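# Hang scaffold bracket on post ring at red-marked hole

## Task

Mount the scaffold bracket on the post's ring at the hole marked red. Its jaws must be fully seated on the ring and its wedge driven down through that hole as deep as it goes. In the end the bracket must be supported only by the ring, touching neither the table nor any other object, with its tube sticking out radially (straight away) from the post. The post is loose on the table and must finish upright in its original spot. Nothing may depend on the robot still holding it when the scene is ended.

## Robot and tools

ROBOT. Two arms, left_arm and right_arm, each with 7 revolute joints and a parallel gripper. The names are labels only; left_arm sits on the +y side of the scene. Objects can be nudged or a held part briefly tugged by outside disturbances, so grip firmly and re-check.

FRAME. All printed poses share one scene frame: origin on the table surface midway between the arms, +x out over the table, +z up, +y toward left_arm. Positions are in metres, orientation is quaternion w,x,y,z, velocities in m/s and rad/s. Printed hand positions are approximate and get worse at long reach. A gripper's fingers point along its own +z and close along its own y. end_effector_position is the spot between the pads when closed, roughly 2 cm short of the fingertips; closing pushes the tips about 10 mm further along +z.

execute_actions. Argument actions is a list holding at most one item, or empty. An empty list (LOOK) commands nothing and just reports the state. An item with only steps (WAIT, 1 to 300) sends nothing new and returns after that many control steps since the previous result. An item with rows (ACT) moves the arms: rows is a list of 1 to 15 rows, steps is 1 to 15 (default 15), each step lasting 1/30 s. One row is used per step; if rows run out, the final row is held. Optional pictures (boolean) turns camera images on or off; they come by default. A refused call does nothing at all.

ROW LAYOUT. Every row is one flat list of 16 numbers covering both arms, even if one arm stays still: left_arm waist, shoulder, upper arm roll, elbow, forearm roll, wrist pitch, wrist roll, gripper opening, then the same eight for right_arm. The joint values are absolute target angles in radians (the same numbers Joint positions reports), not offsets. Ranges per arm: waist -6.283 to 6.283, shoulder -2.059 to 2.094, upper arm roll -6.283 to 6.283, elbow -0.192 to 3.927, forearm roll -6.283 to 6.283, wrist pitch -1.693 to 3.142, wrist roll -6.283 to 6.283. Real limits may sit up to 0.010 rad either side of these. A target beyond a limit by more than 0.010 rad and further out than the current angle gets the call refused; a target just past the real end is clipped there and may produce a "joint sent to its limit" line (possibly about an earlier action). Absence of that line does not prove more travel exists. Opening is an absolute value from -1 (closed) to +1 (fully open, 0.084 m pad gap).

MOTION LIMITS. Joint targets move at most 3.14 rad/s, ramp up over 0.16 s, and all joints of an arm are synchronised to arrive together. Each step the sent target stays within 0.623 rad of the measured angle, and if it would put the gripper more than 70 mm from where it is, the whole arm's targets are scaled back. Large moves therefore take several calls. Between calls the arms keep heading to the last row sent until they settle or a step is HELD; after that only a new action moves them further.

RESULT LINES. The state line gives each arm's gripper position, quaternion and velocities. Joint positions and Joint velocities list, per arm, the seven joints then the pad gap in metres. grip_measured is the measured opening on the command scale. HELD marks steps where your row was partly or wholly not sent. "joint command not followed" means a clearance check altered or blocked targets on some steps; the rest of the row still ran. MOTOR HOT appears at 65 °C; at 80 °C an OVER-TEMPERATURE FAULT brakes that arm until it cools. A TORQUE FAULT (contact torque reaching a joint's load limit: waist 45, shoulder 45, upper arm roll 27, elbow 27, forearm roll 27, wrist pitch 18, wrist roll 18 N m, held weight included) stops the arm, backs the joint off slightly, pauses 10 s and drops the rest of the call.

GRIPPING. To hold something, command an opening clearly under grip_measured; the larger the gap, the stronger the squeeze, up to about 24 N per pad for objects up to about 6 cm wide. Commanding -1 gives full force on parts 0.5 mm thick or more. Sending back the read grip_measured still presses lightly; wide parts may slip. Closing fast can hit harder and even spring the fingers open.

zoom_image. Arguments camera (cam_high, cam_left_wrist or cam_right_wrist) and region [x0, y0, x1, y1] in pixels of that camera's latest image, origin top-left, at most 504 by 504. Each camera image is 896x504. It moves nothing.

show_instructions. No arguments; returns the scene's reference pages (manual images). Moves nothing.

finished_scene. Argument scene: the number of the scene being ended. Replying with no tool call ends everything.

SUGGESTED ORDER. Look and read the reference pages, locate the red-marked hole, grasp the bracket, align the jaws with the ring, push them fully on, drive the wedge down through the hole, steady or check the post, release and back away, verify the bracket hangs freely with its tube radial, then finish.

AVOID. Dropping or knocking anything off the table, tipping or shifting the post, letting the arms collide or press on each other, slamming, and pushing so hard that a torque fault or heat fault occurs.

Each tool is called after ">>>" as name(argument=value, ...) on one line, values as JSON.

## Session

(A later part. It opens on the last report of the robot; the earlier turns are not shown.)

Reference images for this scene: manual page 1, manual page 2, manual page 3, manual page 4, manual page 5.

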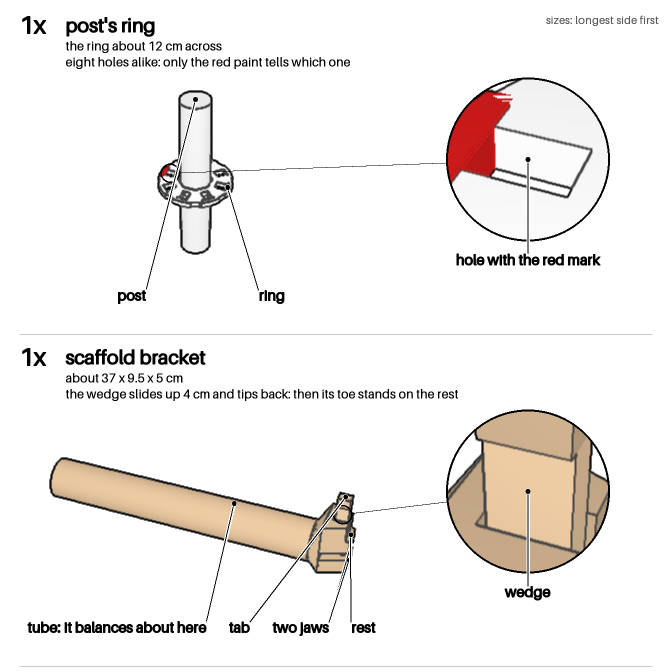

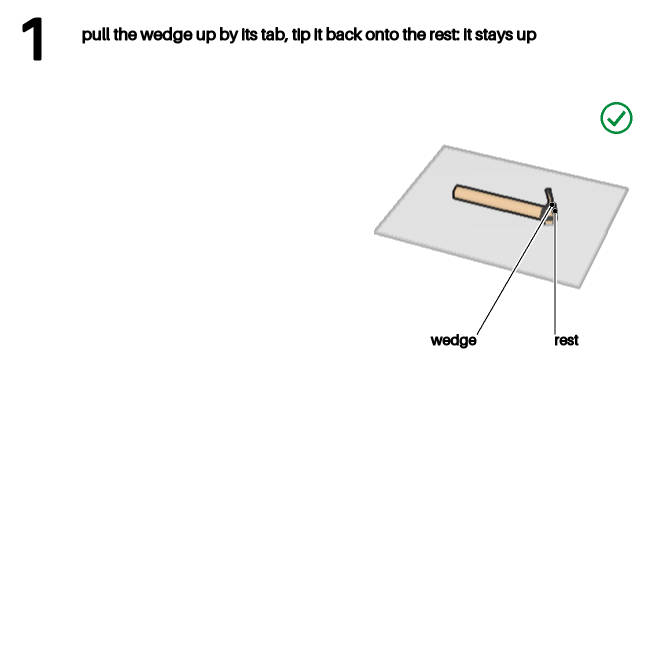

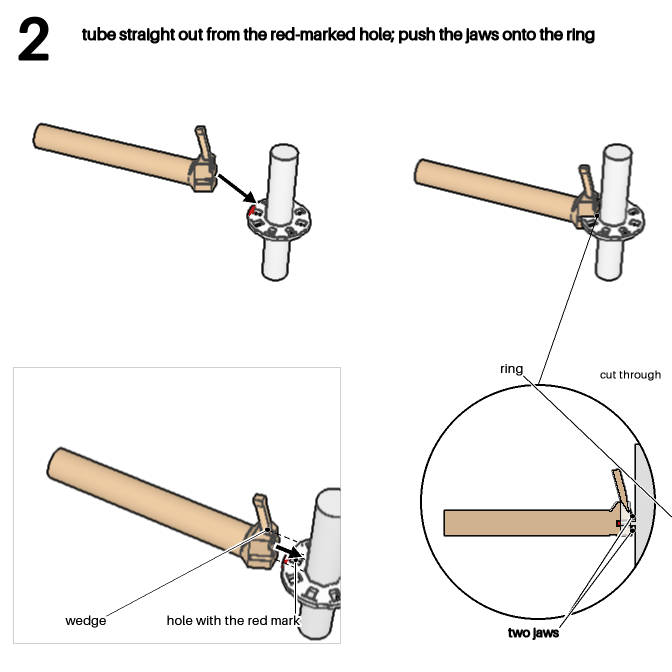

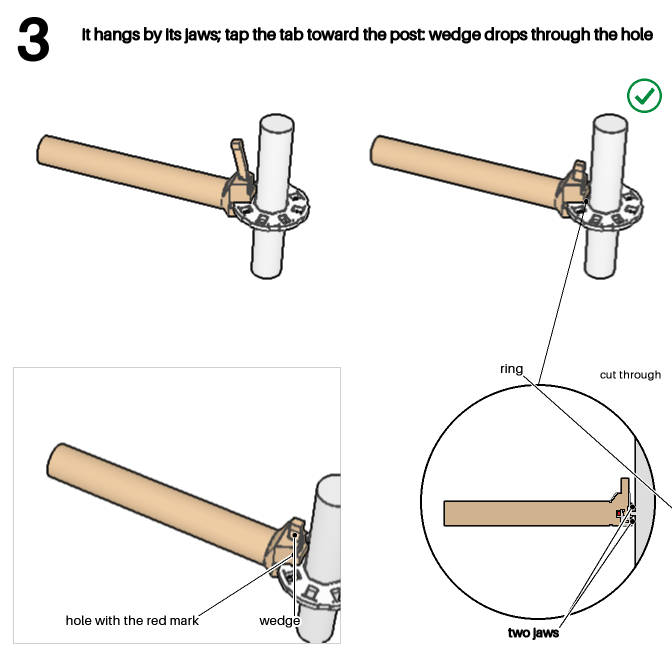

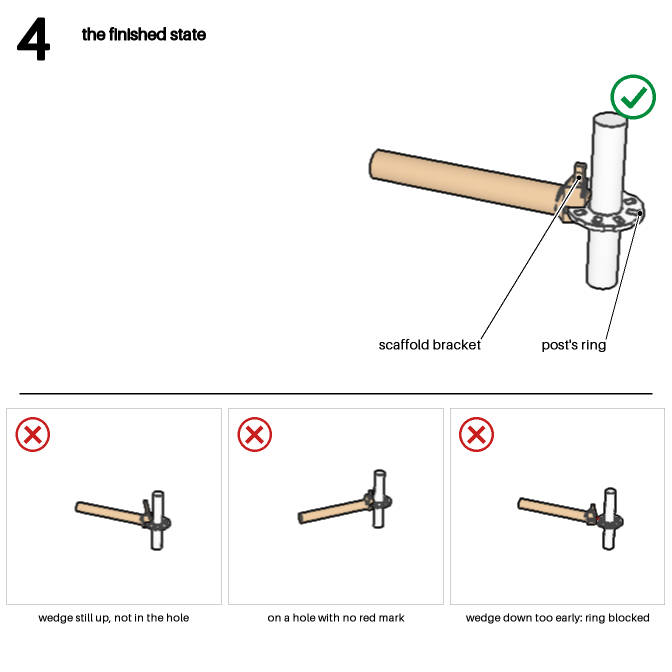

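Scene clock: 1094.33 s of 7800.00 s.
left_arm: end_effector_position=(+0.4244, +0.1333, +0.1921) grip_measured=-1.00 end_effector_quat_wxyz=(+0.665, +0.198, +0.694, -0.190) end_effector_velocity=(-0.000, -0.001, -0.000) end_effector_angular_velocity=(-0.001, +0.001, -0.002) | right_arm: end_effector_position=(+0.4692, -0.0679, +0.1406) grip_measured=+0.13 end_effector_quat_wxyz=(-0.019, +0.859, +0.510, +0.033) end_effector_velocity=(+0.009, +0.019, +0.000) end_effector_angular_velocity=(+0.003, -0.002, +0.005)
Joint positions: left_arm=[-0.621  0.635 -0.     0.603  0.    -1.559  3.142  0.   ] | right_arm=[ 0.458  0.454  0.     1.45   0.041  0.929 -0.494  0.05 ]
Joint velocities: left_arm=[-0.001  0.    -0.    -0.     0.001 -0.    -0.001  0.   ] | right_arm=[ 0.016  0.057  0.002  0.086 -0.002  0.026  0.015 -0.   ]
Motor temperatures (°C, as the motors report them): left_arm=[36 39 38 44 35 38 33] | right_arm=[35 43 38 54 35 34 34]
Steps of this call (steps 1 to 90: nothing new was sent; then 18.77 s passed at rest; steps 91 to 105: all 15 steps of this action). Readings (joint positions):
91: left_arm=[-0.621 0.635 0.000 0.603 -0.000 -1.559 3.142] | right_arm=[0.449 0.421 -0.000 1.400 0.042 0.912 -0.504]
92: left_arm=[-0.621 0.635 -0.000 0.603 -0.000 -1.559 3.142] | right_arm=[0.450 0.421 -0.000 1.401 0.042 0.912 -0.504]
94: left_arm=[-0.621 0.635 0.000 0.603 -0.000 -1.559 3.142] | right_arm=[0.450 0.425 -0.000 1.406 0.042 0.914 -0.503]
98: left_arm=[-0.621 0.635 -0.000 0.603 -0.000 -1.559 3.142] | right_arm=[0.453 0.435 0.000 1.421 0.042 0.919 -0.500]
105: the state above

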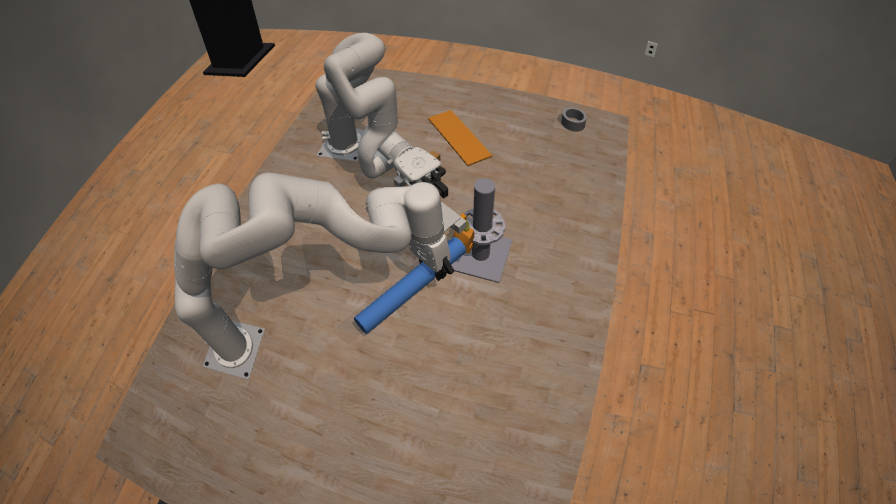

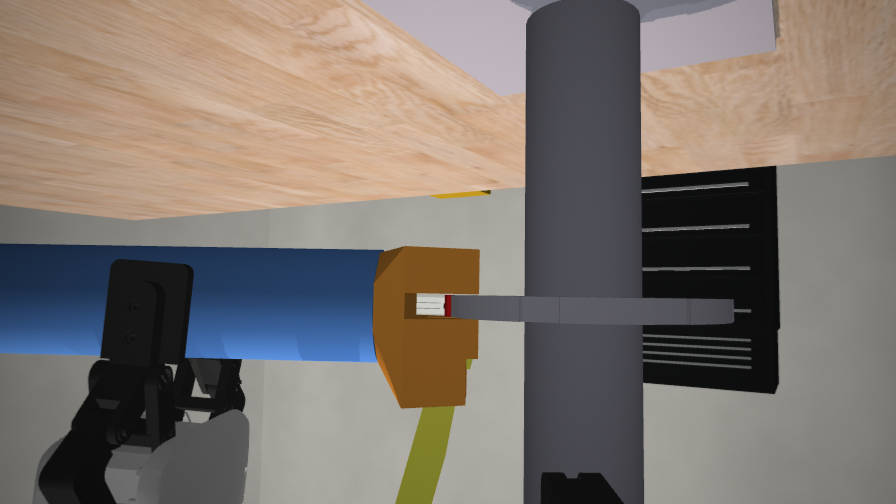

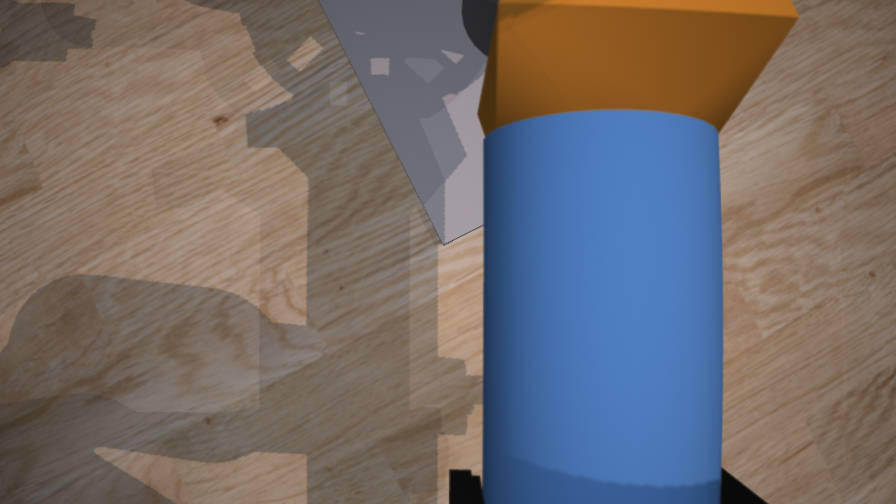

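>>> execute_actions(actions=[{"rows": [[-0.6207,0.6347,0,0.6034,0,-1.559,3.1416,-1,0.4602,0.4611,0,1.4616,0.0408,0.9327,-0.4914,-1],[-0.6207,0.6347,0,0.6034,0,-1.559,3.1416,-1,0.4610,0.4640,0,1.4662,0.0407,0.9344,-0.4906,-1],[-0.6207,0.6347,0,0.6034,0,-1.559,3.1416,-1,0.4617,0.4670,0,1.4708,0.0406,0.9360,-0.4897,-1],[-0.6207,0.6347,0,0.6034,0,-1.559,3.1416,-1,0.4625,0.4699,0,1.4755,0.0405,0.9376,-0.4889,-1],[-0.6207,0.6347,0,0.6034,0,-1.559,3.1416,-1,0.4632,0.4729,0,1.4801,0.0404,0.9392,-0.4880,-1],[-0.6207,0.6347,0,0.6034,0,-1.559,3.1416,-1,0.4640,0.4759,0,1.4847,0.0403,0.9409,-0.4872,-1],[-0.6207,0.6347,0,0.6034,0,-1.559,3.1416,-1,0.4647,0.4788,0,1.4893,0.0402,0.9425,-0.4863,-1],[-0.6207,0.6347,0,0.6034,0,-1.559,3.1416,-1,0.4655,0.4818,0,1.4939,0.0402,0.9441,-0.4855,-1],[-0.6207,0.6347,0,0.6034,0,-1.559,3.1416,-1,0.4662,0.4847,0,1.4985,0.0401,0.9457,-0.4846,-1],[-0.6207,0.6347,0,0.6034,0,-1.559,3.1416,-1,0.4670,0.4877,0,1.5031,0.0400,0.9474,-0.4838,-1]], "steps": 15}])

>>> execute_actions(actions=[])

Scene clock: 1117.37 s of 7800.00 s.
left_arm: end_effector_position=(+0.4244, +0.1333, +0.1921) grip_measured=-1.00 end_effector_quat_wxyz=(+0.665, +0.198, +0.694, -0.190) end_effector_velocity=(-0.000, -0.000, +0.000) end_effector_angular_velocity=(-0.000, -0.001, -0.001) | right_arm: end_effector_position=(+0.4743, -0.0580, +0.1408) grip_measured=+0.13 end_effector_quat_wxyz=(-0.019, +0.859, +0.510, +0.033) end_effector_velocity=(+0.003, +0.002, +0.000) end_effector_angular_velocity=(-0.003, +0.001, -0.004)
Joint positions: left_arm=[-0.621  0.635 -0.     0.603 -0.    -1.559  3.142  0.   ] | right_arm=[ 0.467  0.486  0.     1.501  0.04   0.947 -0.484  0.05 ]
Joint velocities: left_arm=[-0.001 -0.     0.     0.001  0.     0.    -0.     0.   ] | right_arm=[ 0.002  0.014 -0.002  0.023 -0.002  0.011  0.005 -0.   ]
Motor temperatures (°C, as the motors report them): left_arm=[36 39 38 44 35 38 33] | right_arm=[35 44 38 55 35 34 34]
Steps of this call (steps 1 to 15: the robot went on to your last target; steps 16 to 90: nothing new was sent; then 19.53 s passed at rest; steps 91 to 105: all 15 steps of this action). Readings (joint positions):
91: left_arm=[-0.621 0.635 -0.000 0.603 0.000 -1.559 3.142] | right_arm=[0.460 0.458 -0.000 1.457 0.041 0.931 -0.492]
92: left_arm=[-0.621 0.635 -0.000 0.603 0.000 -1.559 3.142] | right_arm=[0.460 0.459 -0.000 1.458 0.041 0.932 -0.492]
94: left_arm=[-0.621 0.635 -0.000 0.603 0.000 -1.559 3.142] | right_arm=[0.460 0.462 -0.000 1.463 0.041 0.934 -0.491]
98: left_arm=[-0.621 0.635 -0.000 0.603 0.000 -1.559 3.142] | right_arm=[0.463 0.472 0.000 1.479 0.040 0.939 -0.488]
105: the state above

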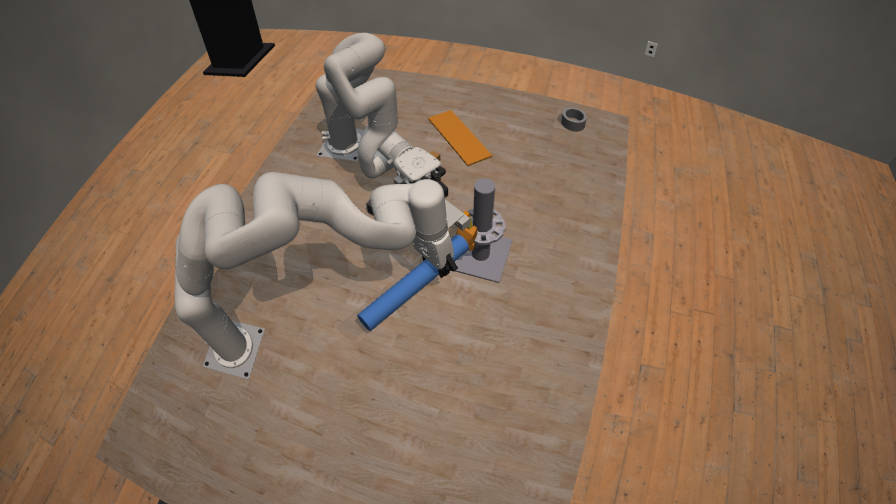

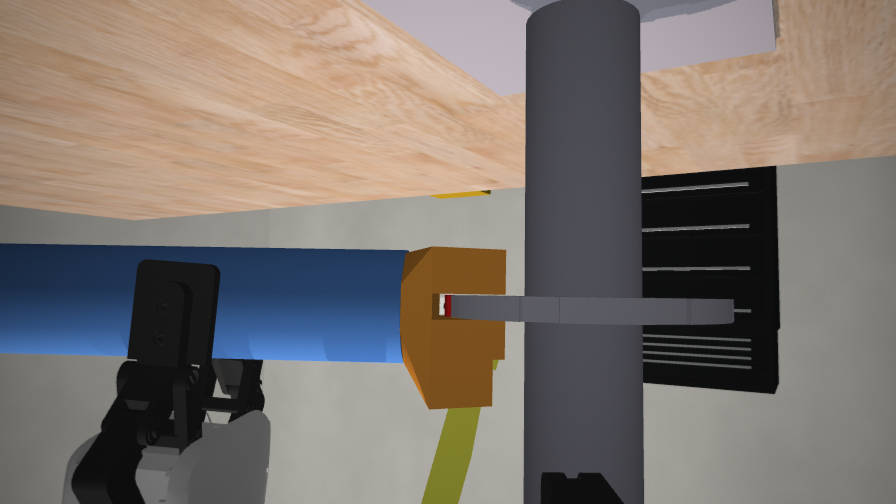

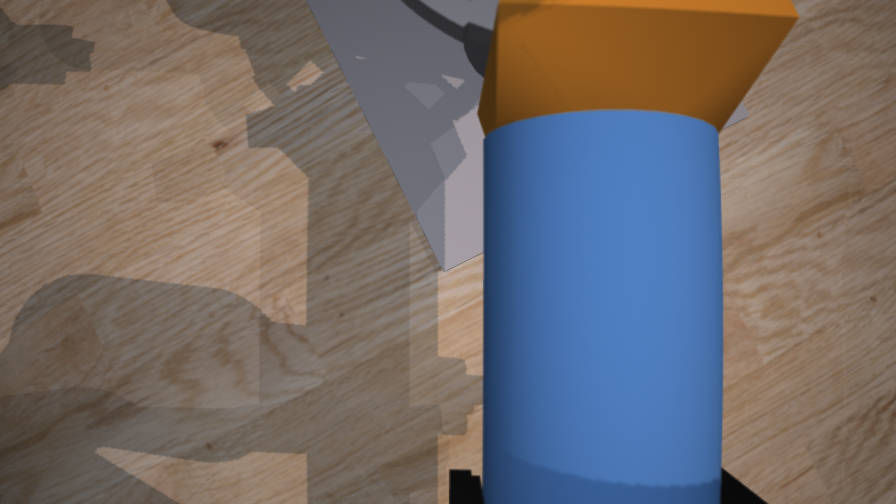

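Scene clock: 1117.37 s of 7800.00 s.
left_arm: end_effector_position=(+0.4244, +0.1333, +0.1921) grip_measured=-1.00 end_effector_quat_wxyz=(+0.665, +0.198, +0.694, -0.190) end_effector_velocity=(-0.000, -0.000, +0.000) end_effector_angular_velocity=(-0.000, -0.001, -0.001) | right_arm: end_effector_position=(+0.4743, -0.0580, +0.1408) grip_measured=+0.13 end_effector_quat_wxyz=(-0.019, +0.859, +0.510, +0.033) end_effector_velocity=(+0.003, +0.002, +0.000) end_effector_angular_velocity=(-0.003, +0.001, -0.004)
Joint positions: left_arm=[-0.621  0.635 -0.     0.603 -0.    -1.559  3.142  0.   ] | right_arm=[ 0.467  0.486  0.     1.501  0.04   0.947 -0.484  0.05 ]
Joint velocities: left_arm=[-0.001 -0.     0.     0.001  0.     0.    -0.     0.   ] | right_arm=[ 0.002  0.014 -0.002  0.023 -0.002  0.011  0.005 -0.   ]
Motor temperatures (°C, as the motors report them): left_arm=[36 39 38 44 35 38 33] | right_arm=[35 44 38 55 35 34 34]

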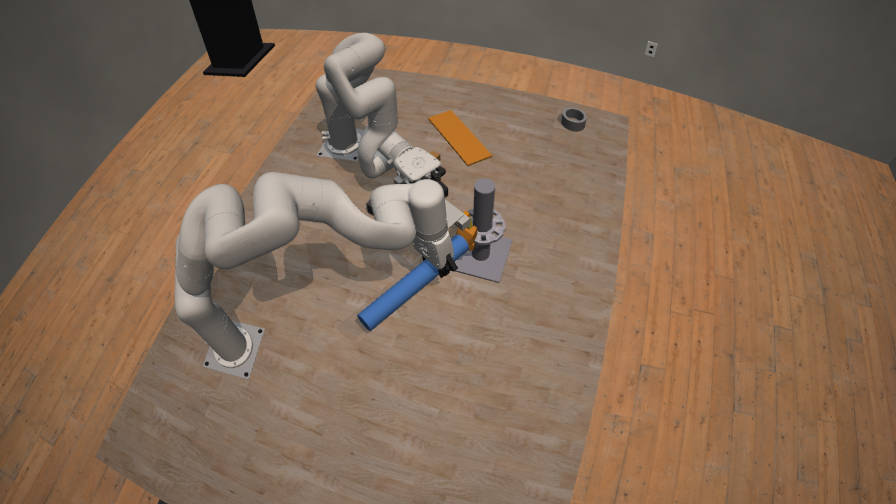

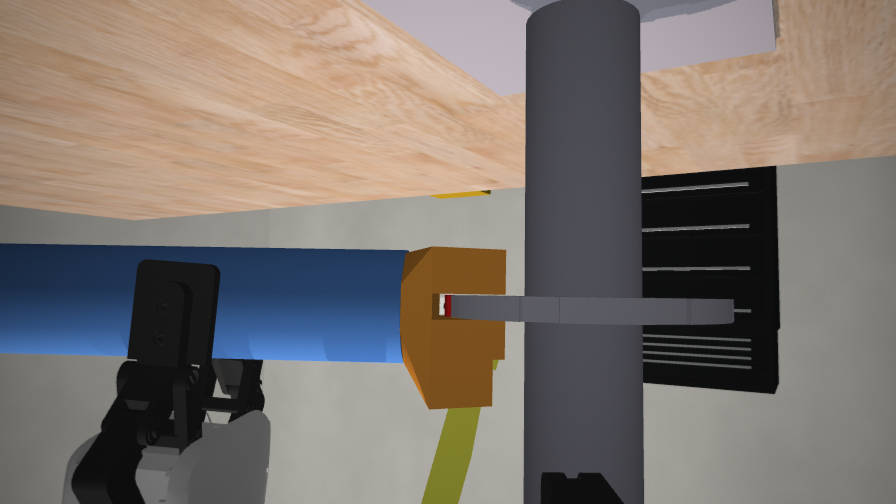

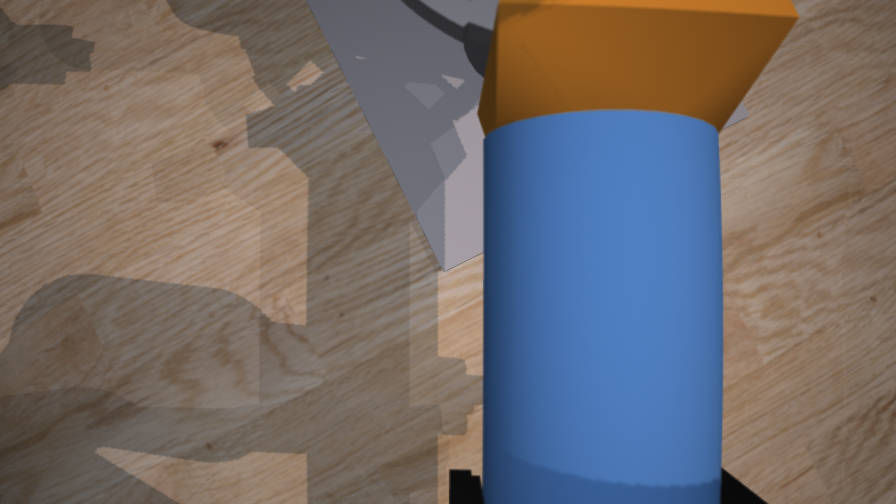

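>>> execute_actions(actions=[{"rows": [[-0.6207,0.6347,0,0.6034,0,-1.559,3.1416,-1,0.4674,0.4892,0,1.5054,0.0400,0.9482,-0.4834,-1],[-0.6207,0.6347,0,0.6034,0,-1.559,3.1416,-1,0.4677,0.4907,0,1.5077,0.0399,0.9490,-0.4829,-1],[-0.6207,0.6347,0,0.6034,0,-1.559,3.1416,-1,0.4681,0.4922,0,1.5101,0.0399,0.9498,-0.4825,-1],[-0.6207,0.6347,0,0.6034,0,-1.559,3.1416,-1,0.4685,0.4936,0,1.5124,0.0398,0.9506,-0.4821,-1]], "steps": 15}])

>>> zoom_image(camera="cam_left_wrist", region=[390, 230, 560, 420])

Scene clock: 1131.83 s of 7800.00 s.
left_arm: end_effector_position=(+0.4244, +0.1333, +0.1921) grip_measured=-1.00 end_effector_quat_wxyz=(+0.665, +0.198, +0.694, -0.190) end_effector_velocity=(-0.000, -0.000, +0.000) end_effector_angular_velocity=(-0.000, -0.000, -0.001) | right_arm: end_effector_position=(+0.4757, -0.0562, +0.1409) grip_measured=+0.13 end_effector_quat_wxyz=(-0.019, +0.860, +0.510, +0.033) end_effector_velocity=(+0.001, -0.000, +0.000) end_effector_angular_velocity=(-0.000, -0.001, -0.002)
Joint positions: left_arm=[-0.621  0.635  0.     0.603  0.    -1.559  3.142  0.   ] | right_arm=[ 0.468  0.494 -0.     1.512  0.04   0.951 -0.482  0.05 ]
Joint velocities: left_arm=[-0.001  0.     0.     0.     0.     0.    -0.     0.   ] | right_arm=[-0.     0.    -0.001  0.001  0.     0.     0.001  0.   ]
Motor temperatures (°C, as the motors report them): left_arm=[36 39 38 44 35 38 33] | right_arm=[35 44 38 55 35 34 34]
Steps of this call (steps 1 to 15: the robot went on to your last target; steps 16 to 90: nothing new was sent; then 10.97 s passed at rest; steps 91 to 105: all 15 steps of this action). Readings (joint positions):
91: left_arm=[-0.621 0.635 -0.000 0.603 0.000 -1.559 3.142] | right_arm=[0.467 0.488 -0.000 1.503 0.040 0.947 -0.484]
92: left_arm=[-0.621 0.635 0.000 0.603 -0.000 -1.559 3.142] | right_arm=[0.467 0.488 -0.000 1.504 0.040 0.948 -0.484]
94: left_arm=[-0.621 0.635 -0.000 0.603 -0.000 -1.559 3.142] | right_arm=[0.467 0.490 -0.000 1.506 0.040 0.949 -0.483]
98: left_arm=[-0.621 0.635 0.000 0.603 0.000 -1.559 3.142] | right_arm=[0.468 0.493 0.000 1.511 0.040 0.950 -0.482]
105: the state above

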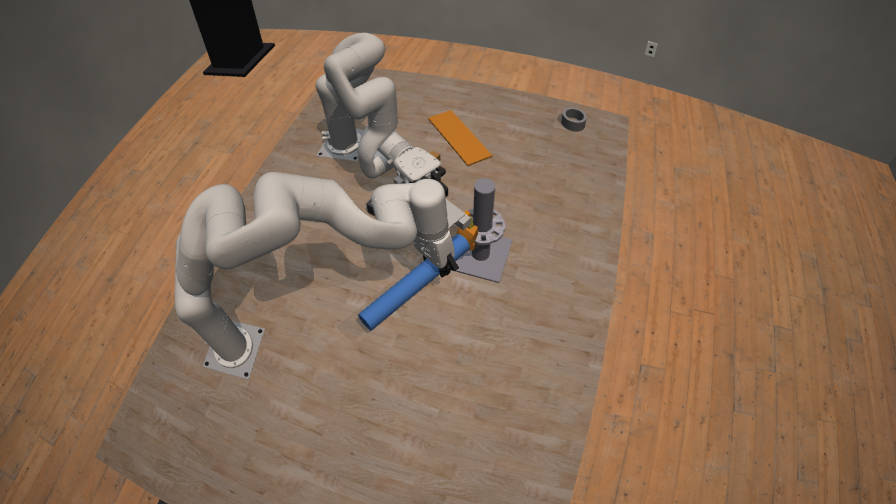

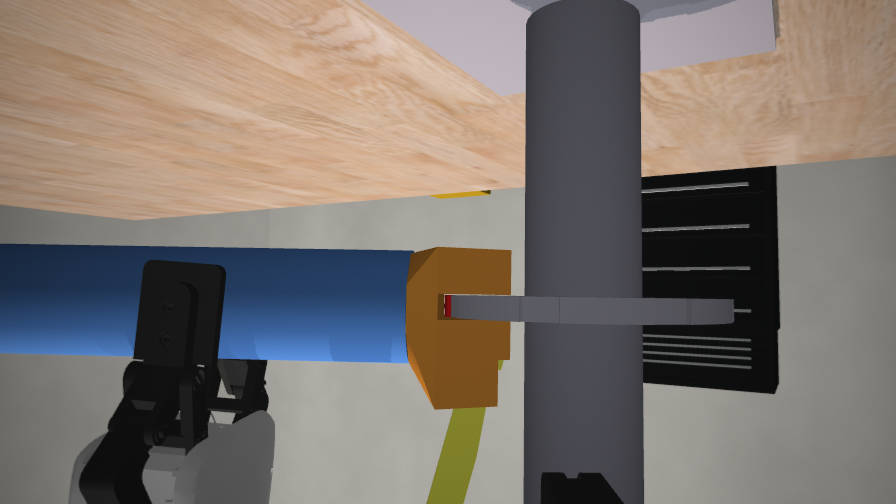

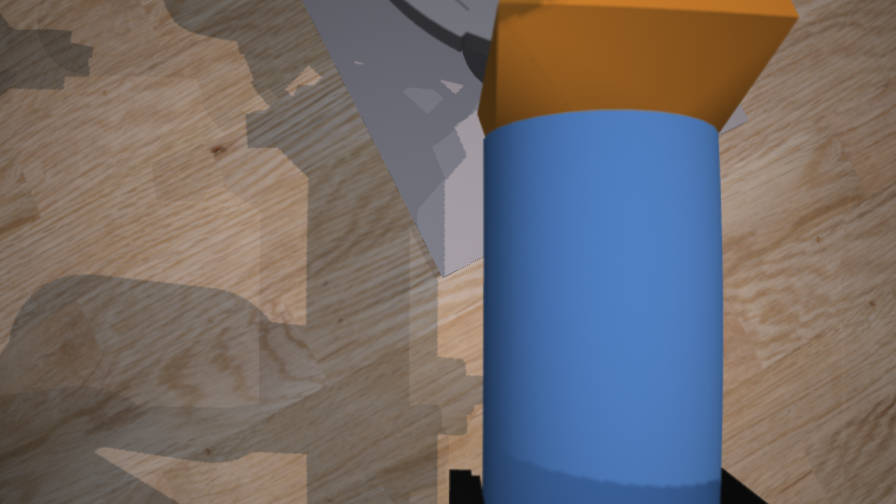

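Region (390, 230, 560, 420) of cam_left_wrist's 896x504 image, scaled by 2.653, with more detail than that image has; it fills the left 451 columns of this view, and the rest is white.

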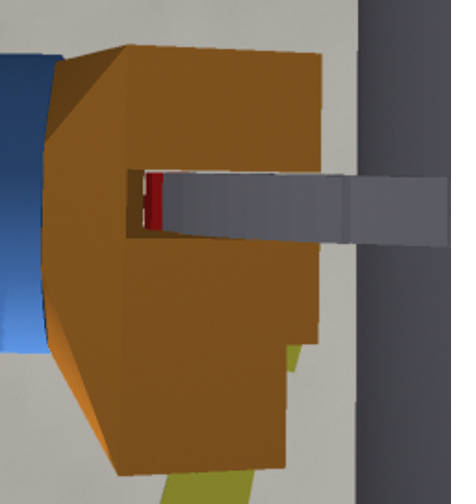

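>>> execute_actions(actions=[{"rows": [[-0.6207,0.6347,0,0.6034,0,-1.559,3.1416,-1,0.4689,0.4951,0,1.5147,0.0398,0.9515,-0.4817,-1],[-0.6207,0.6347,0,0.6034,0,-1.559,3.1416,-1,0.4689,0.4951,0,1.5147,0.0398,0.9515,-0.4817,-1],[-0.6207,0.6347,0,0.6034,0,-1.559,3.1416,-1,0.4692,0.4966,0,1.5170,0.0397,0.9523,-0.4812,-1],[-0.6207,0.6347,0,0.6034,0,-1.559,3.1416,-1,0.4692,0.4966,0,1.5170,0.0397,0.9523,-0.4812,-1],[-0.6207,0.6347,0,0.6034,0,-1.559,3.1416,-1,0.4696,0.4981,0,1.5193,0.0397,0.9531,-0.4808,-1],[-0.6207,0.6347,0,0.6034,0,-1.559,3.1416,-1,0.4696,0.4981,0,1.5193,0.0397,0.9531,-0.4808,-1],[-0.6207,0.6347,0,0.6034,0,-1.559,3.1416,-1,0.4700,0.4995,0,1.5216,0.0396,0.9539,-0.4804,-1]], "steps": 15}])

>>> zoom_image(camera="cam_left_wrist", region=[390, 230, 560, 420])

Scene clock: 1146.27 s of 7800.00 s.
left_arm: end_effector_position=(+0.4244, +0.1333, +0.1921) grip_measured=-1.00 end_effector_quat_wxyz=(+0.665, +0.198, +0.694, -0.190) end_effector_velocity=(+0.001, +0.000, +0.001) end_effector_angular_velocity=(-0.001, -0.002, +0.001) | right_arm: end_effector_position=(+0.4765, -0.0546, +0.1408) grip_measured=+0.13 end_effector_quat_wxyz=(-0.019, +0.860, +0.510, +0.033) end_effector_velocity=(-0.000, +0.001, +0.000) end_effector_angular_velocity=(-0.000, +0.000, +0.002)
Joint positions: left_arm=[-0.621  0.635 -0.     0.603 -0.    -1.559  3.142  0.   ] | right_arm=[ 0.47   0.499 -0.     1.521  0.04   0.954 -0.481  0.05 ]
Joint velocities: left_arm=[ 0.     0.     0.001  0.002 -0.    -0.    -0.     0.   ] | right_arm=[ 0.002  0.001 -0.     0.002  0.     0.001 -0.001 -0.   ]
Motor temperatures (°C, as the motors report them): left_arm=[36 39 38 44 35 38 33] | right_arm=[35 44 38 55 35 34 34]
Steps of this call (steps 1 to 15: the robot went on to your last target; steps 16 to 90: nothing new was sent; then 10.93 s passed at rest; steps 91 to 105: all 15 steps of this action). Readings (joint positions):
91: left_arm=[-0.621 0.635 -0.000 0.603 0.000 -1.559 3.142] | right_arm=[0.469 0.494 -0.000 1.512 0.040 0.951 -0.482]
92: left_arm=[-0.621 0.635 0.000 0.603 -0.000 -1.559 3.142] | right_arm=[0.469 0.494 -0.000 1.513 0.040 0.951 -0.482]
94: left_arm=[-0.621 0.635 -0.000 0.603 -0.000 -1.559 3.142] | right_arm=[0.469 0.495 -0.000 1.514 0.040 0.951 -0.482]
98: left_arm=[-0.621 0.635 0.000 0.603 0.000 -1.559 3.142] | right_arm=[0.469 0.498 0.000 1.519 0.040 0.953 -0.481]
105: the state above

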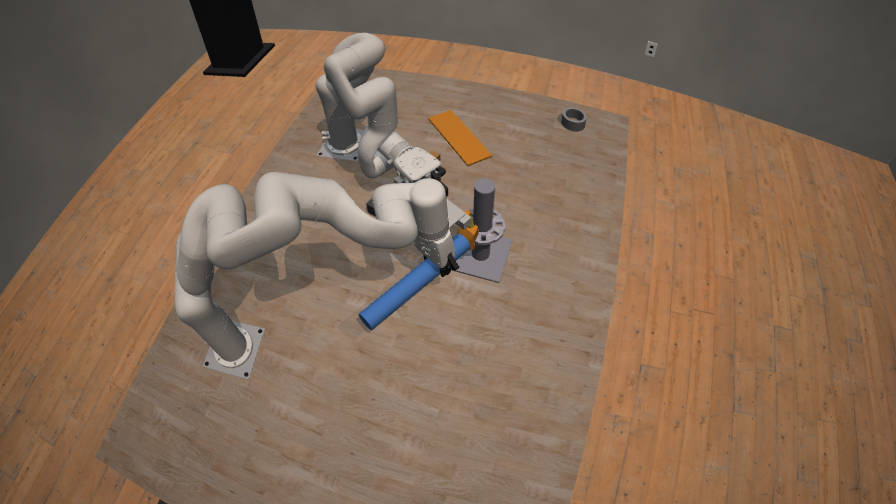

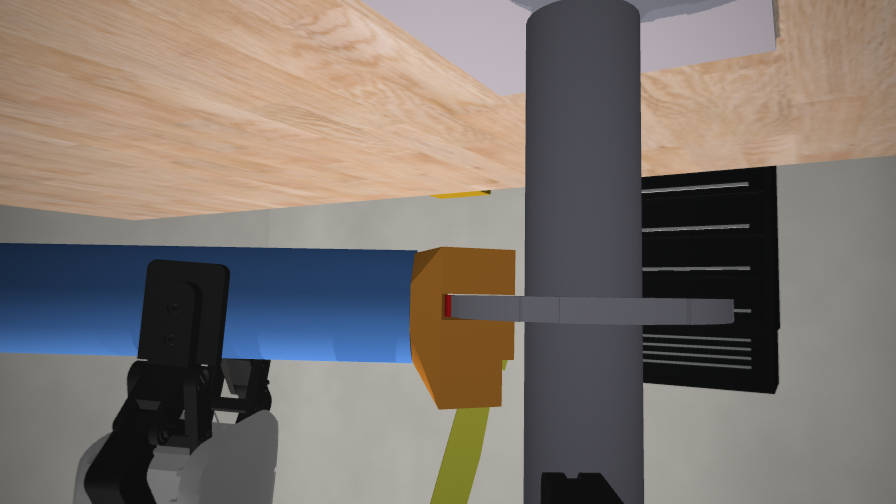

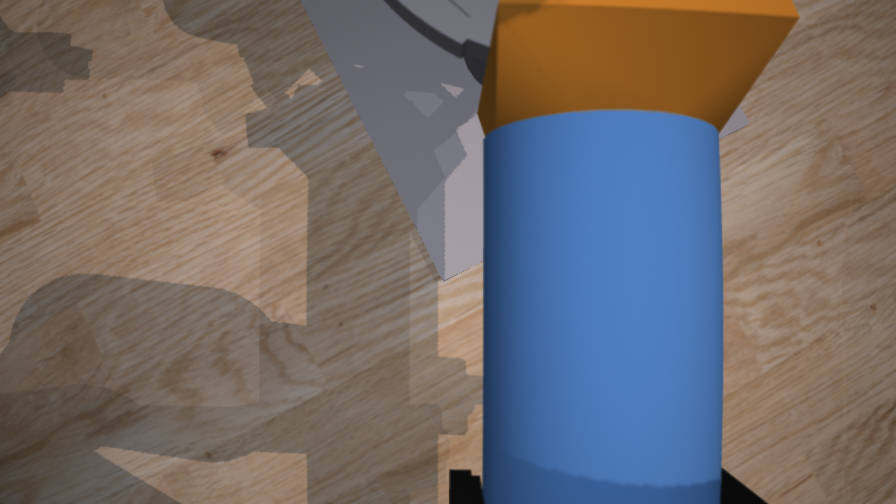

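Region (390, 230, 560, 420) of cam_left_wrist's 896x504 image, scaled by 2.653, with more detail than that image has; it fills the left 451 columns of this view, and the rest is white.

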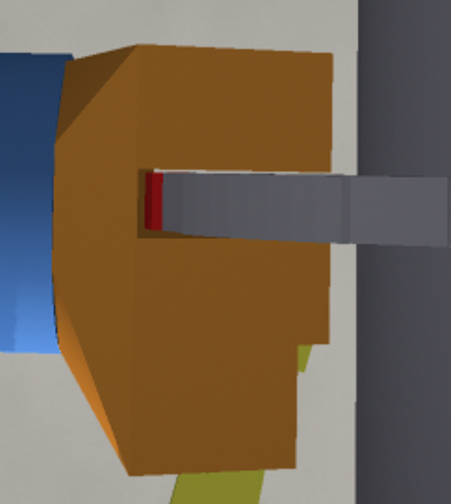

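>>> execute_actions(actions=[{"rows": [[-0.6207,0.6347,0,0.6034,0,-1.559,3.1416,-1,0.4704,0.5010,0,1.5239,0.0396,0.9547,-0.4800,-1],[-0.6207,0.6347,0,0.6034,0,-1.559,3.1416,-1,0.4704,0.5010,0,1.5239,0.0396,0.9547,-0.4800,-1],[-0.6207,0.6347,0,0.6034,0,-1.559,3.1416,-1,0.4704,0.5010,0,1.5239,0.0396,0.9547,-0.4800,-1],[-0.6207,0.6347,0,0.6034,0,-1.559,3.1416,-1,0.4707,0.5025,0,1.5262,0.0395,0.9555,-0.4795,-1]], "steps": 15}])

>>> zoom_image(camera="cam_left_wrist", region=[390, 230, 560, 420])

Scene clock: 1156.60 s of 7800.00 s.
left_arm: end_effector_position=(+0.4244, +0.1333, +0.1921) grip_measured=-1.00 end_effector_quat_wxyz=(+0.665, +0.198, +0.694, -0.190) end_effector_velocity=(+0.000, +0.001, -0.000) end_effector_angular_velocity=(+0.001, +0.000, +0.001) | right_arm: end_effector_position=(+0.4770, -0.0539, +0.1406) grip_measured=+0.13 end_effector_quat_wxyz=(-0.019, +0.860, +0.510, +0.033) end_effector_velocity=(+0.006, +0.009, +0.006) end_effector_angular_velocity=(+0.021, -0.022, -0.000)
Joint positions: left_arm=[-0.621  0.635  0.     0.603 -0.    -1.559  3.142  0.   ] | right_arm=[ 0.47   0.503 -0.     1.526  0.039  0.956 -0.48   0.05 ]
Joint velocities: left_arm=[ 0.    -0.     0.001 -0.001 -0.    -0.    -0.     0.   ] | right_arm=[ 0.003  0.003  0.003  0.016  0.003 -0.018  0.004 -0.   ]
Motor temperatures (°C, as the motors report them): left_arm=[36 39 38 44 35 38 33] | right_arm=[35 44 38 56 35 35 34]
Steps of this call (steps 1 to 15: the robot went on to your last target; steps 16 to 90: nothing new was sent; then 6.83 s passed at rest; steps 91 to 105: all 15 steps of this action). Readings (joint positions):
91: left_arm=[-0.621 0.635 -0.000 0.603 -0.000 -1.559 3.142] | right_arm=[0.470 0.500 -0.000 1.522 0.040 0.954 -0.480]
92: left_arm=[-0.621 0.635 0.000 0.603 -0.000 -1.559 3.142] | right_arm=[0.470 0.500 -0.000 1.522 0.040 0.954 -0.480]
94: left_arm=[-0.621 0.635 -0.000 0.603 -0.000 -1.559 3.142] | right_arm=[0.470 0.500 -0.000 1.523 0.040 0.955 -0.480]
98: left_arm=[-0.621 0.635 -0.000 0.603 -0.000 -1.559 3.142] | right_arm=[0.470 0.502 -0.000 1.525 0.039 0.956 -0.480]
105: the state above

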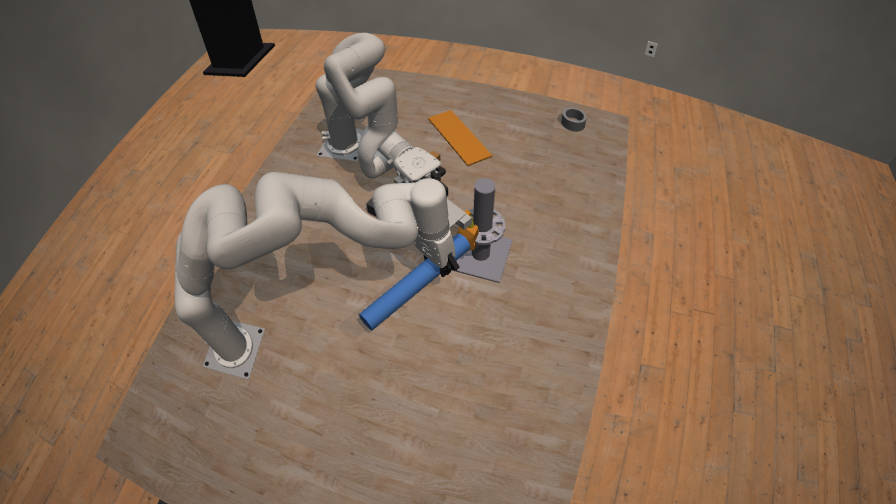

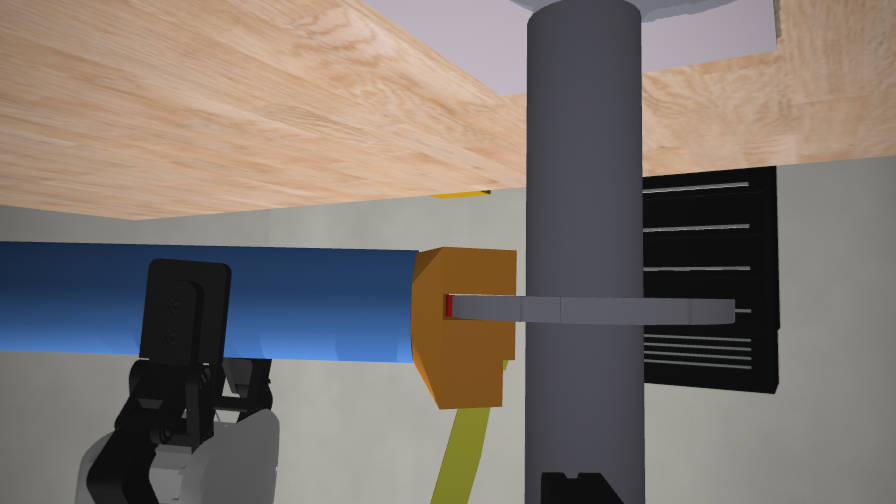

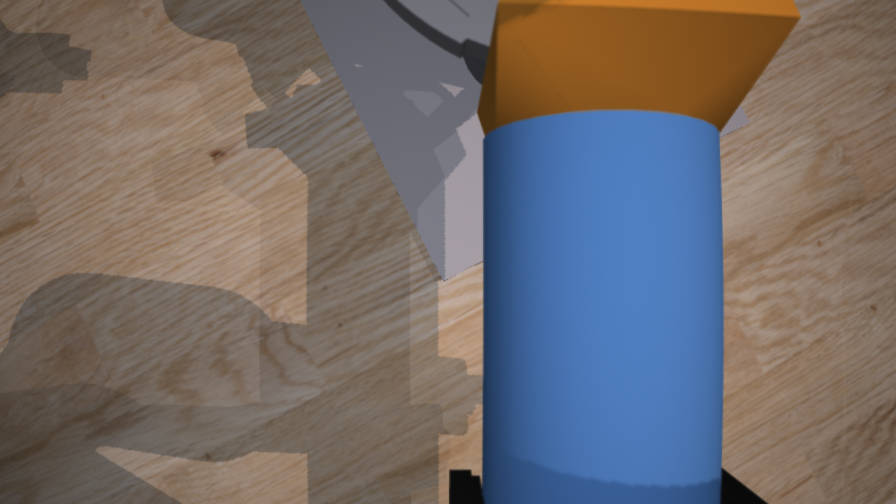

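Region (390, 230, 560, 420) of cam_left_wrist's 896x504 image, scaled by 2.653, with more detail than that image has; it fills the left 451 columns of this view, and the rest is white.

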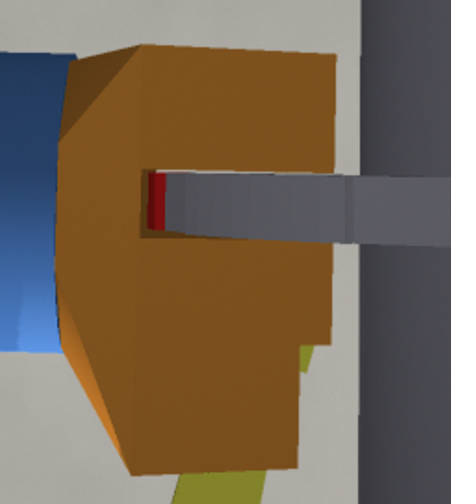

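>>> show_instructions()

Reference images for this scene: manual page 1, manual page 2, manual page 3, manual page 4, manual page 5.

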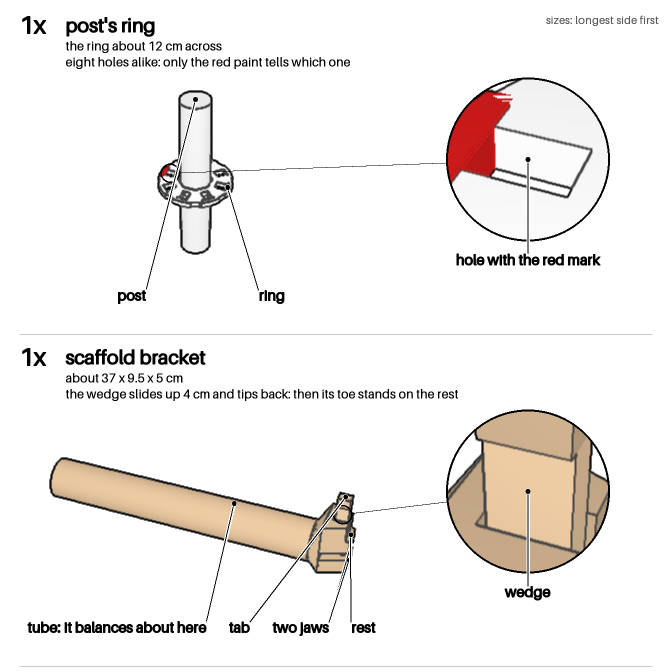

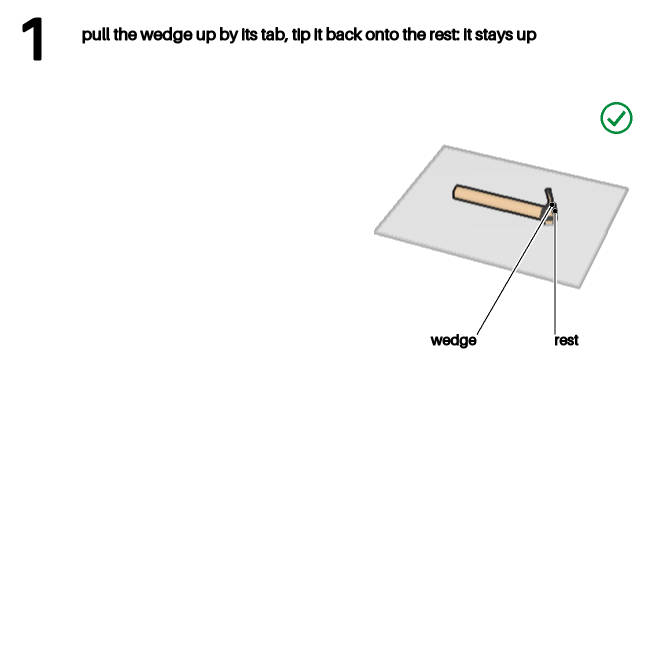

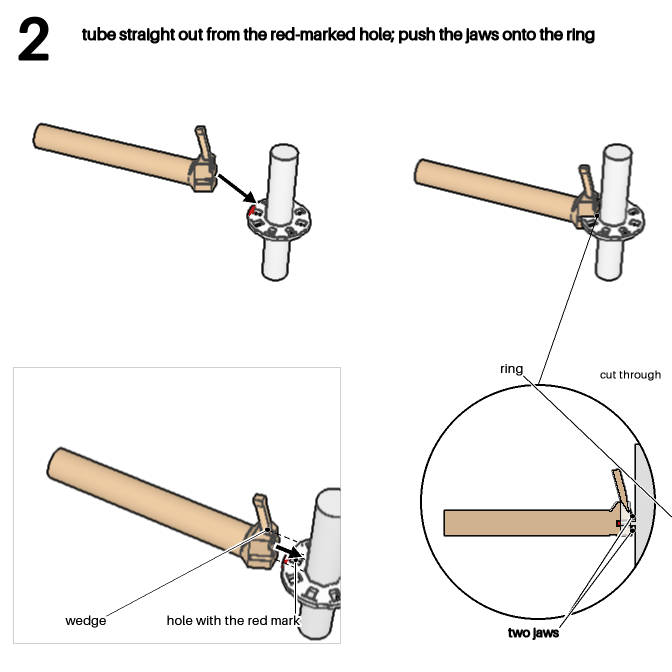

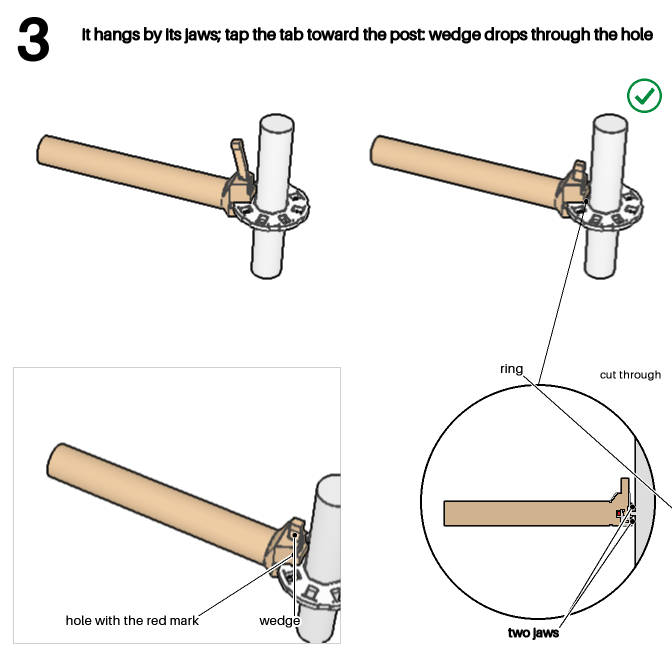

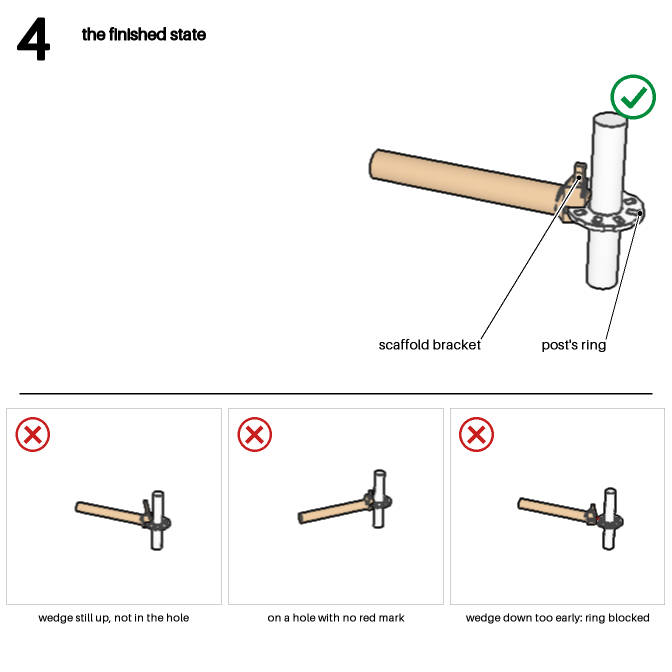

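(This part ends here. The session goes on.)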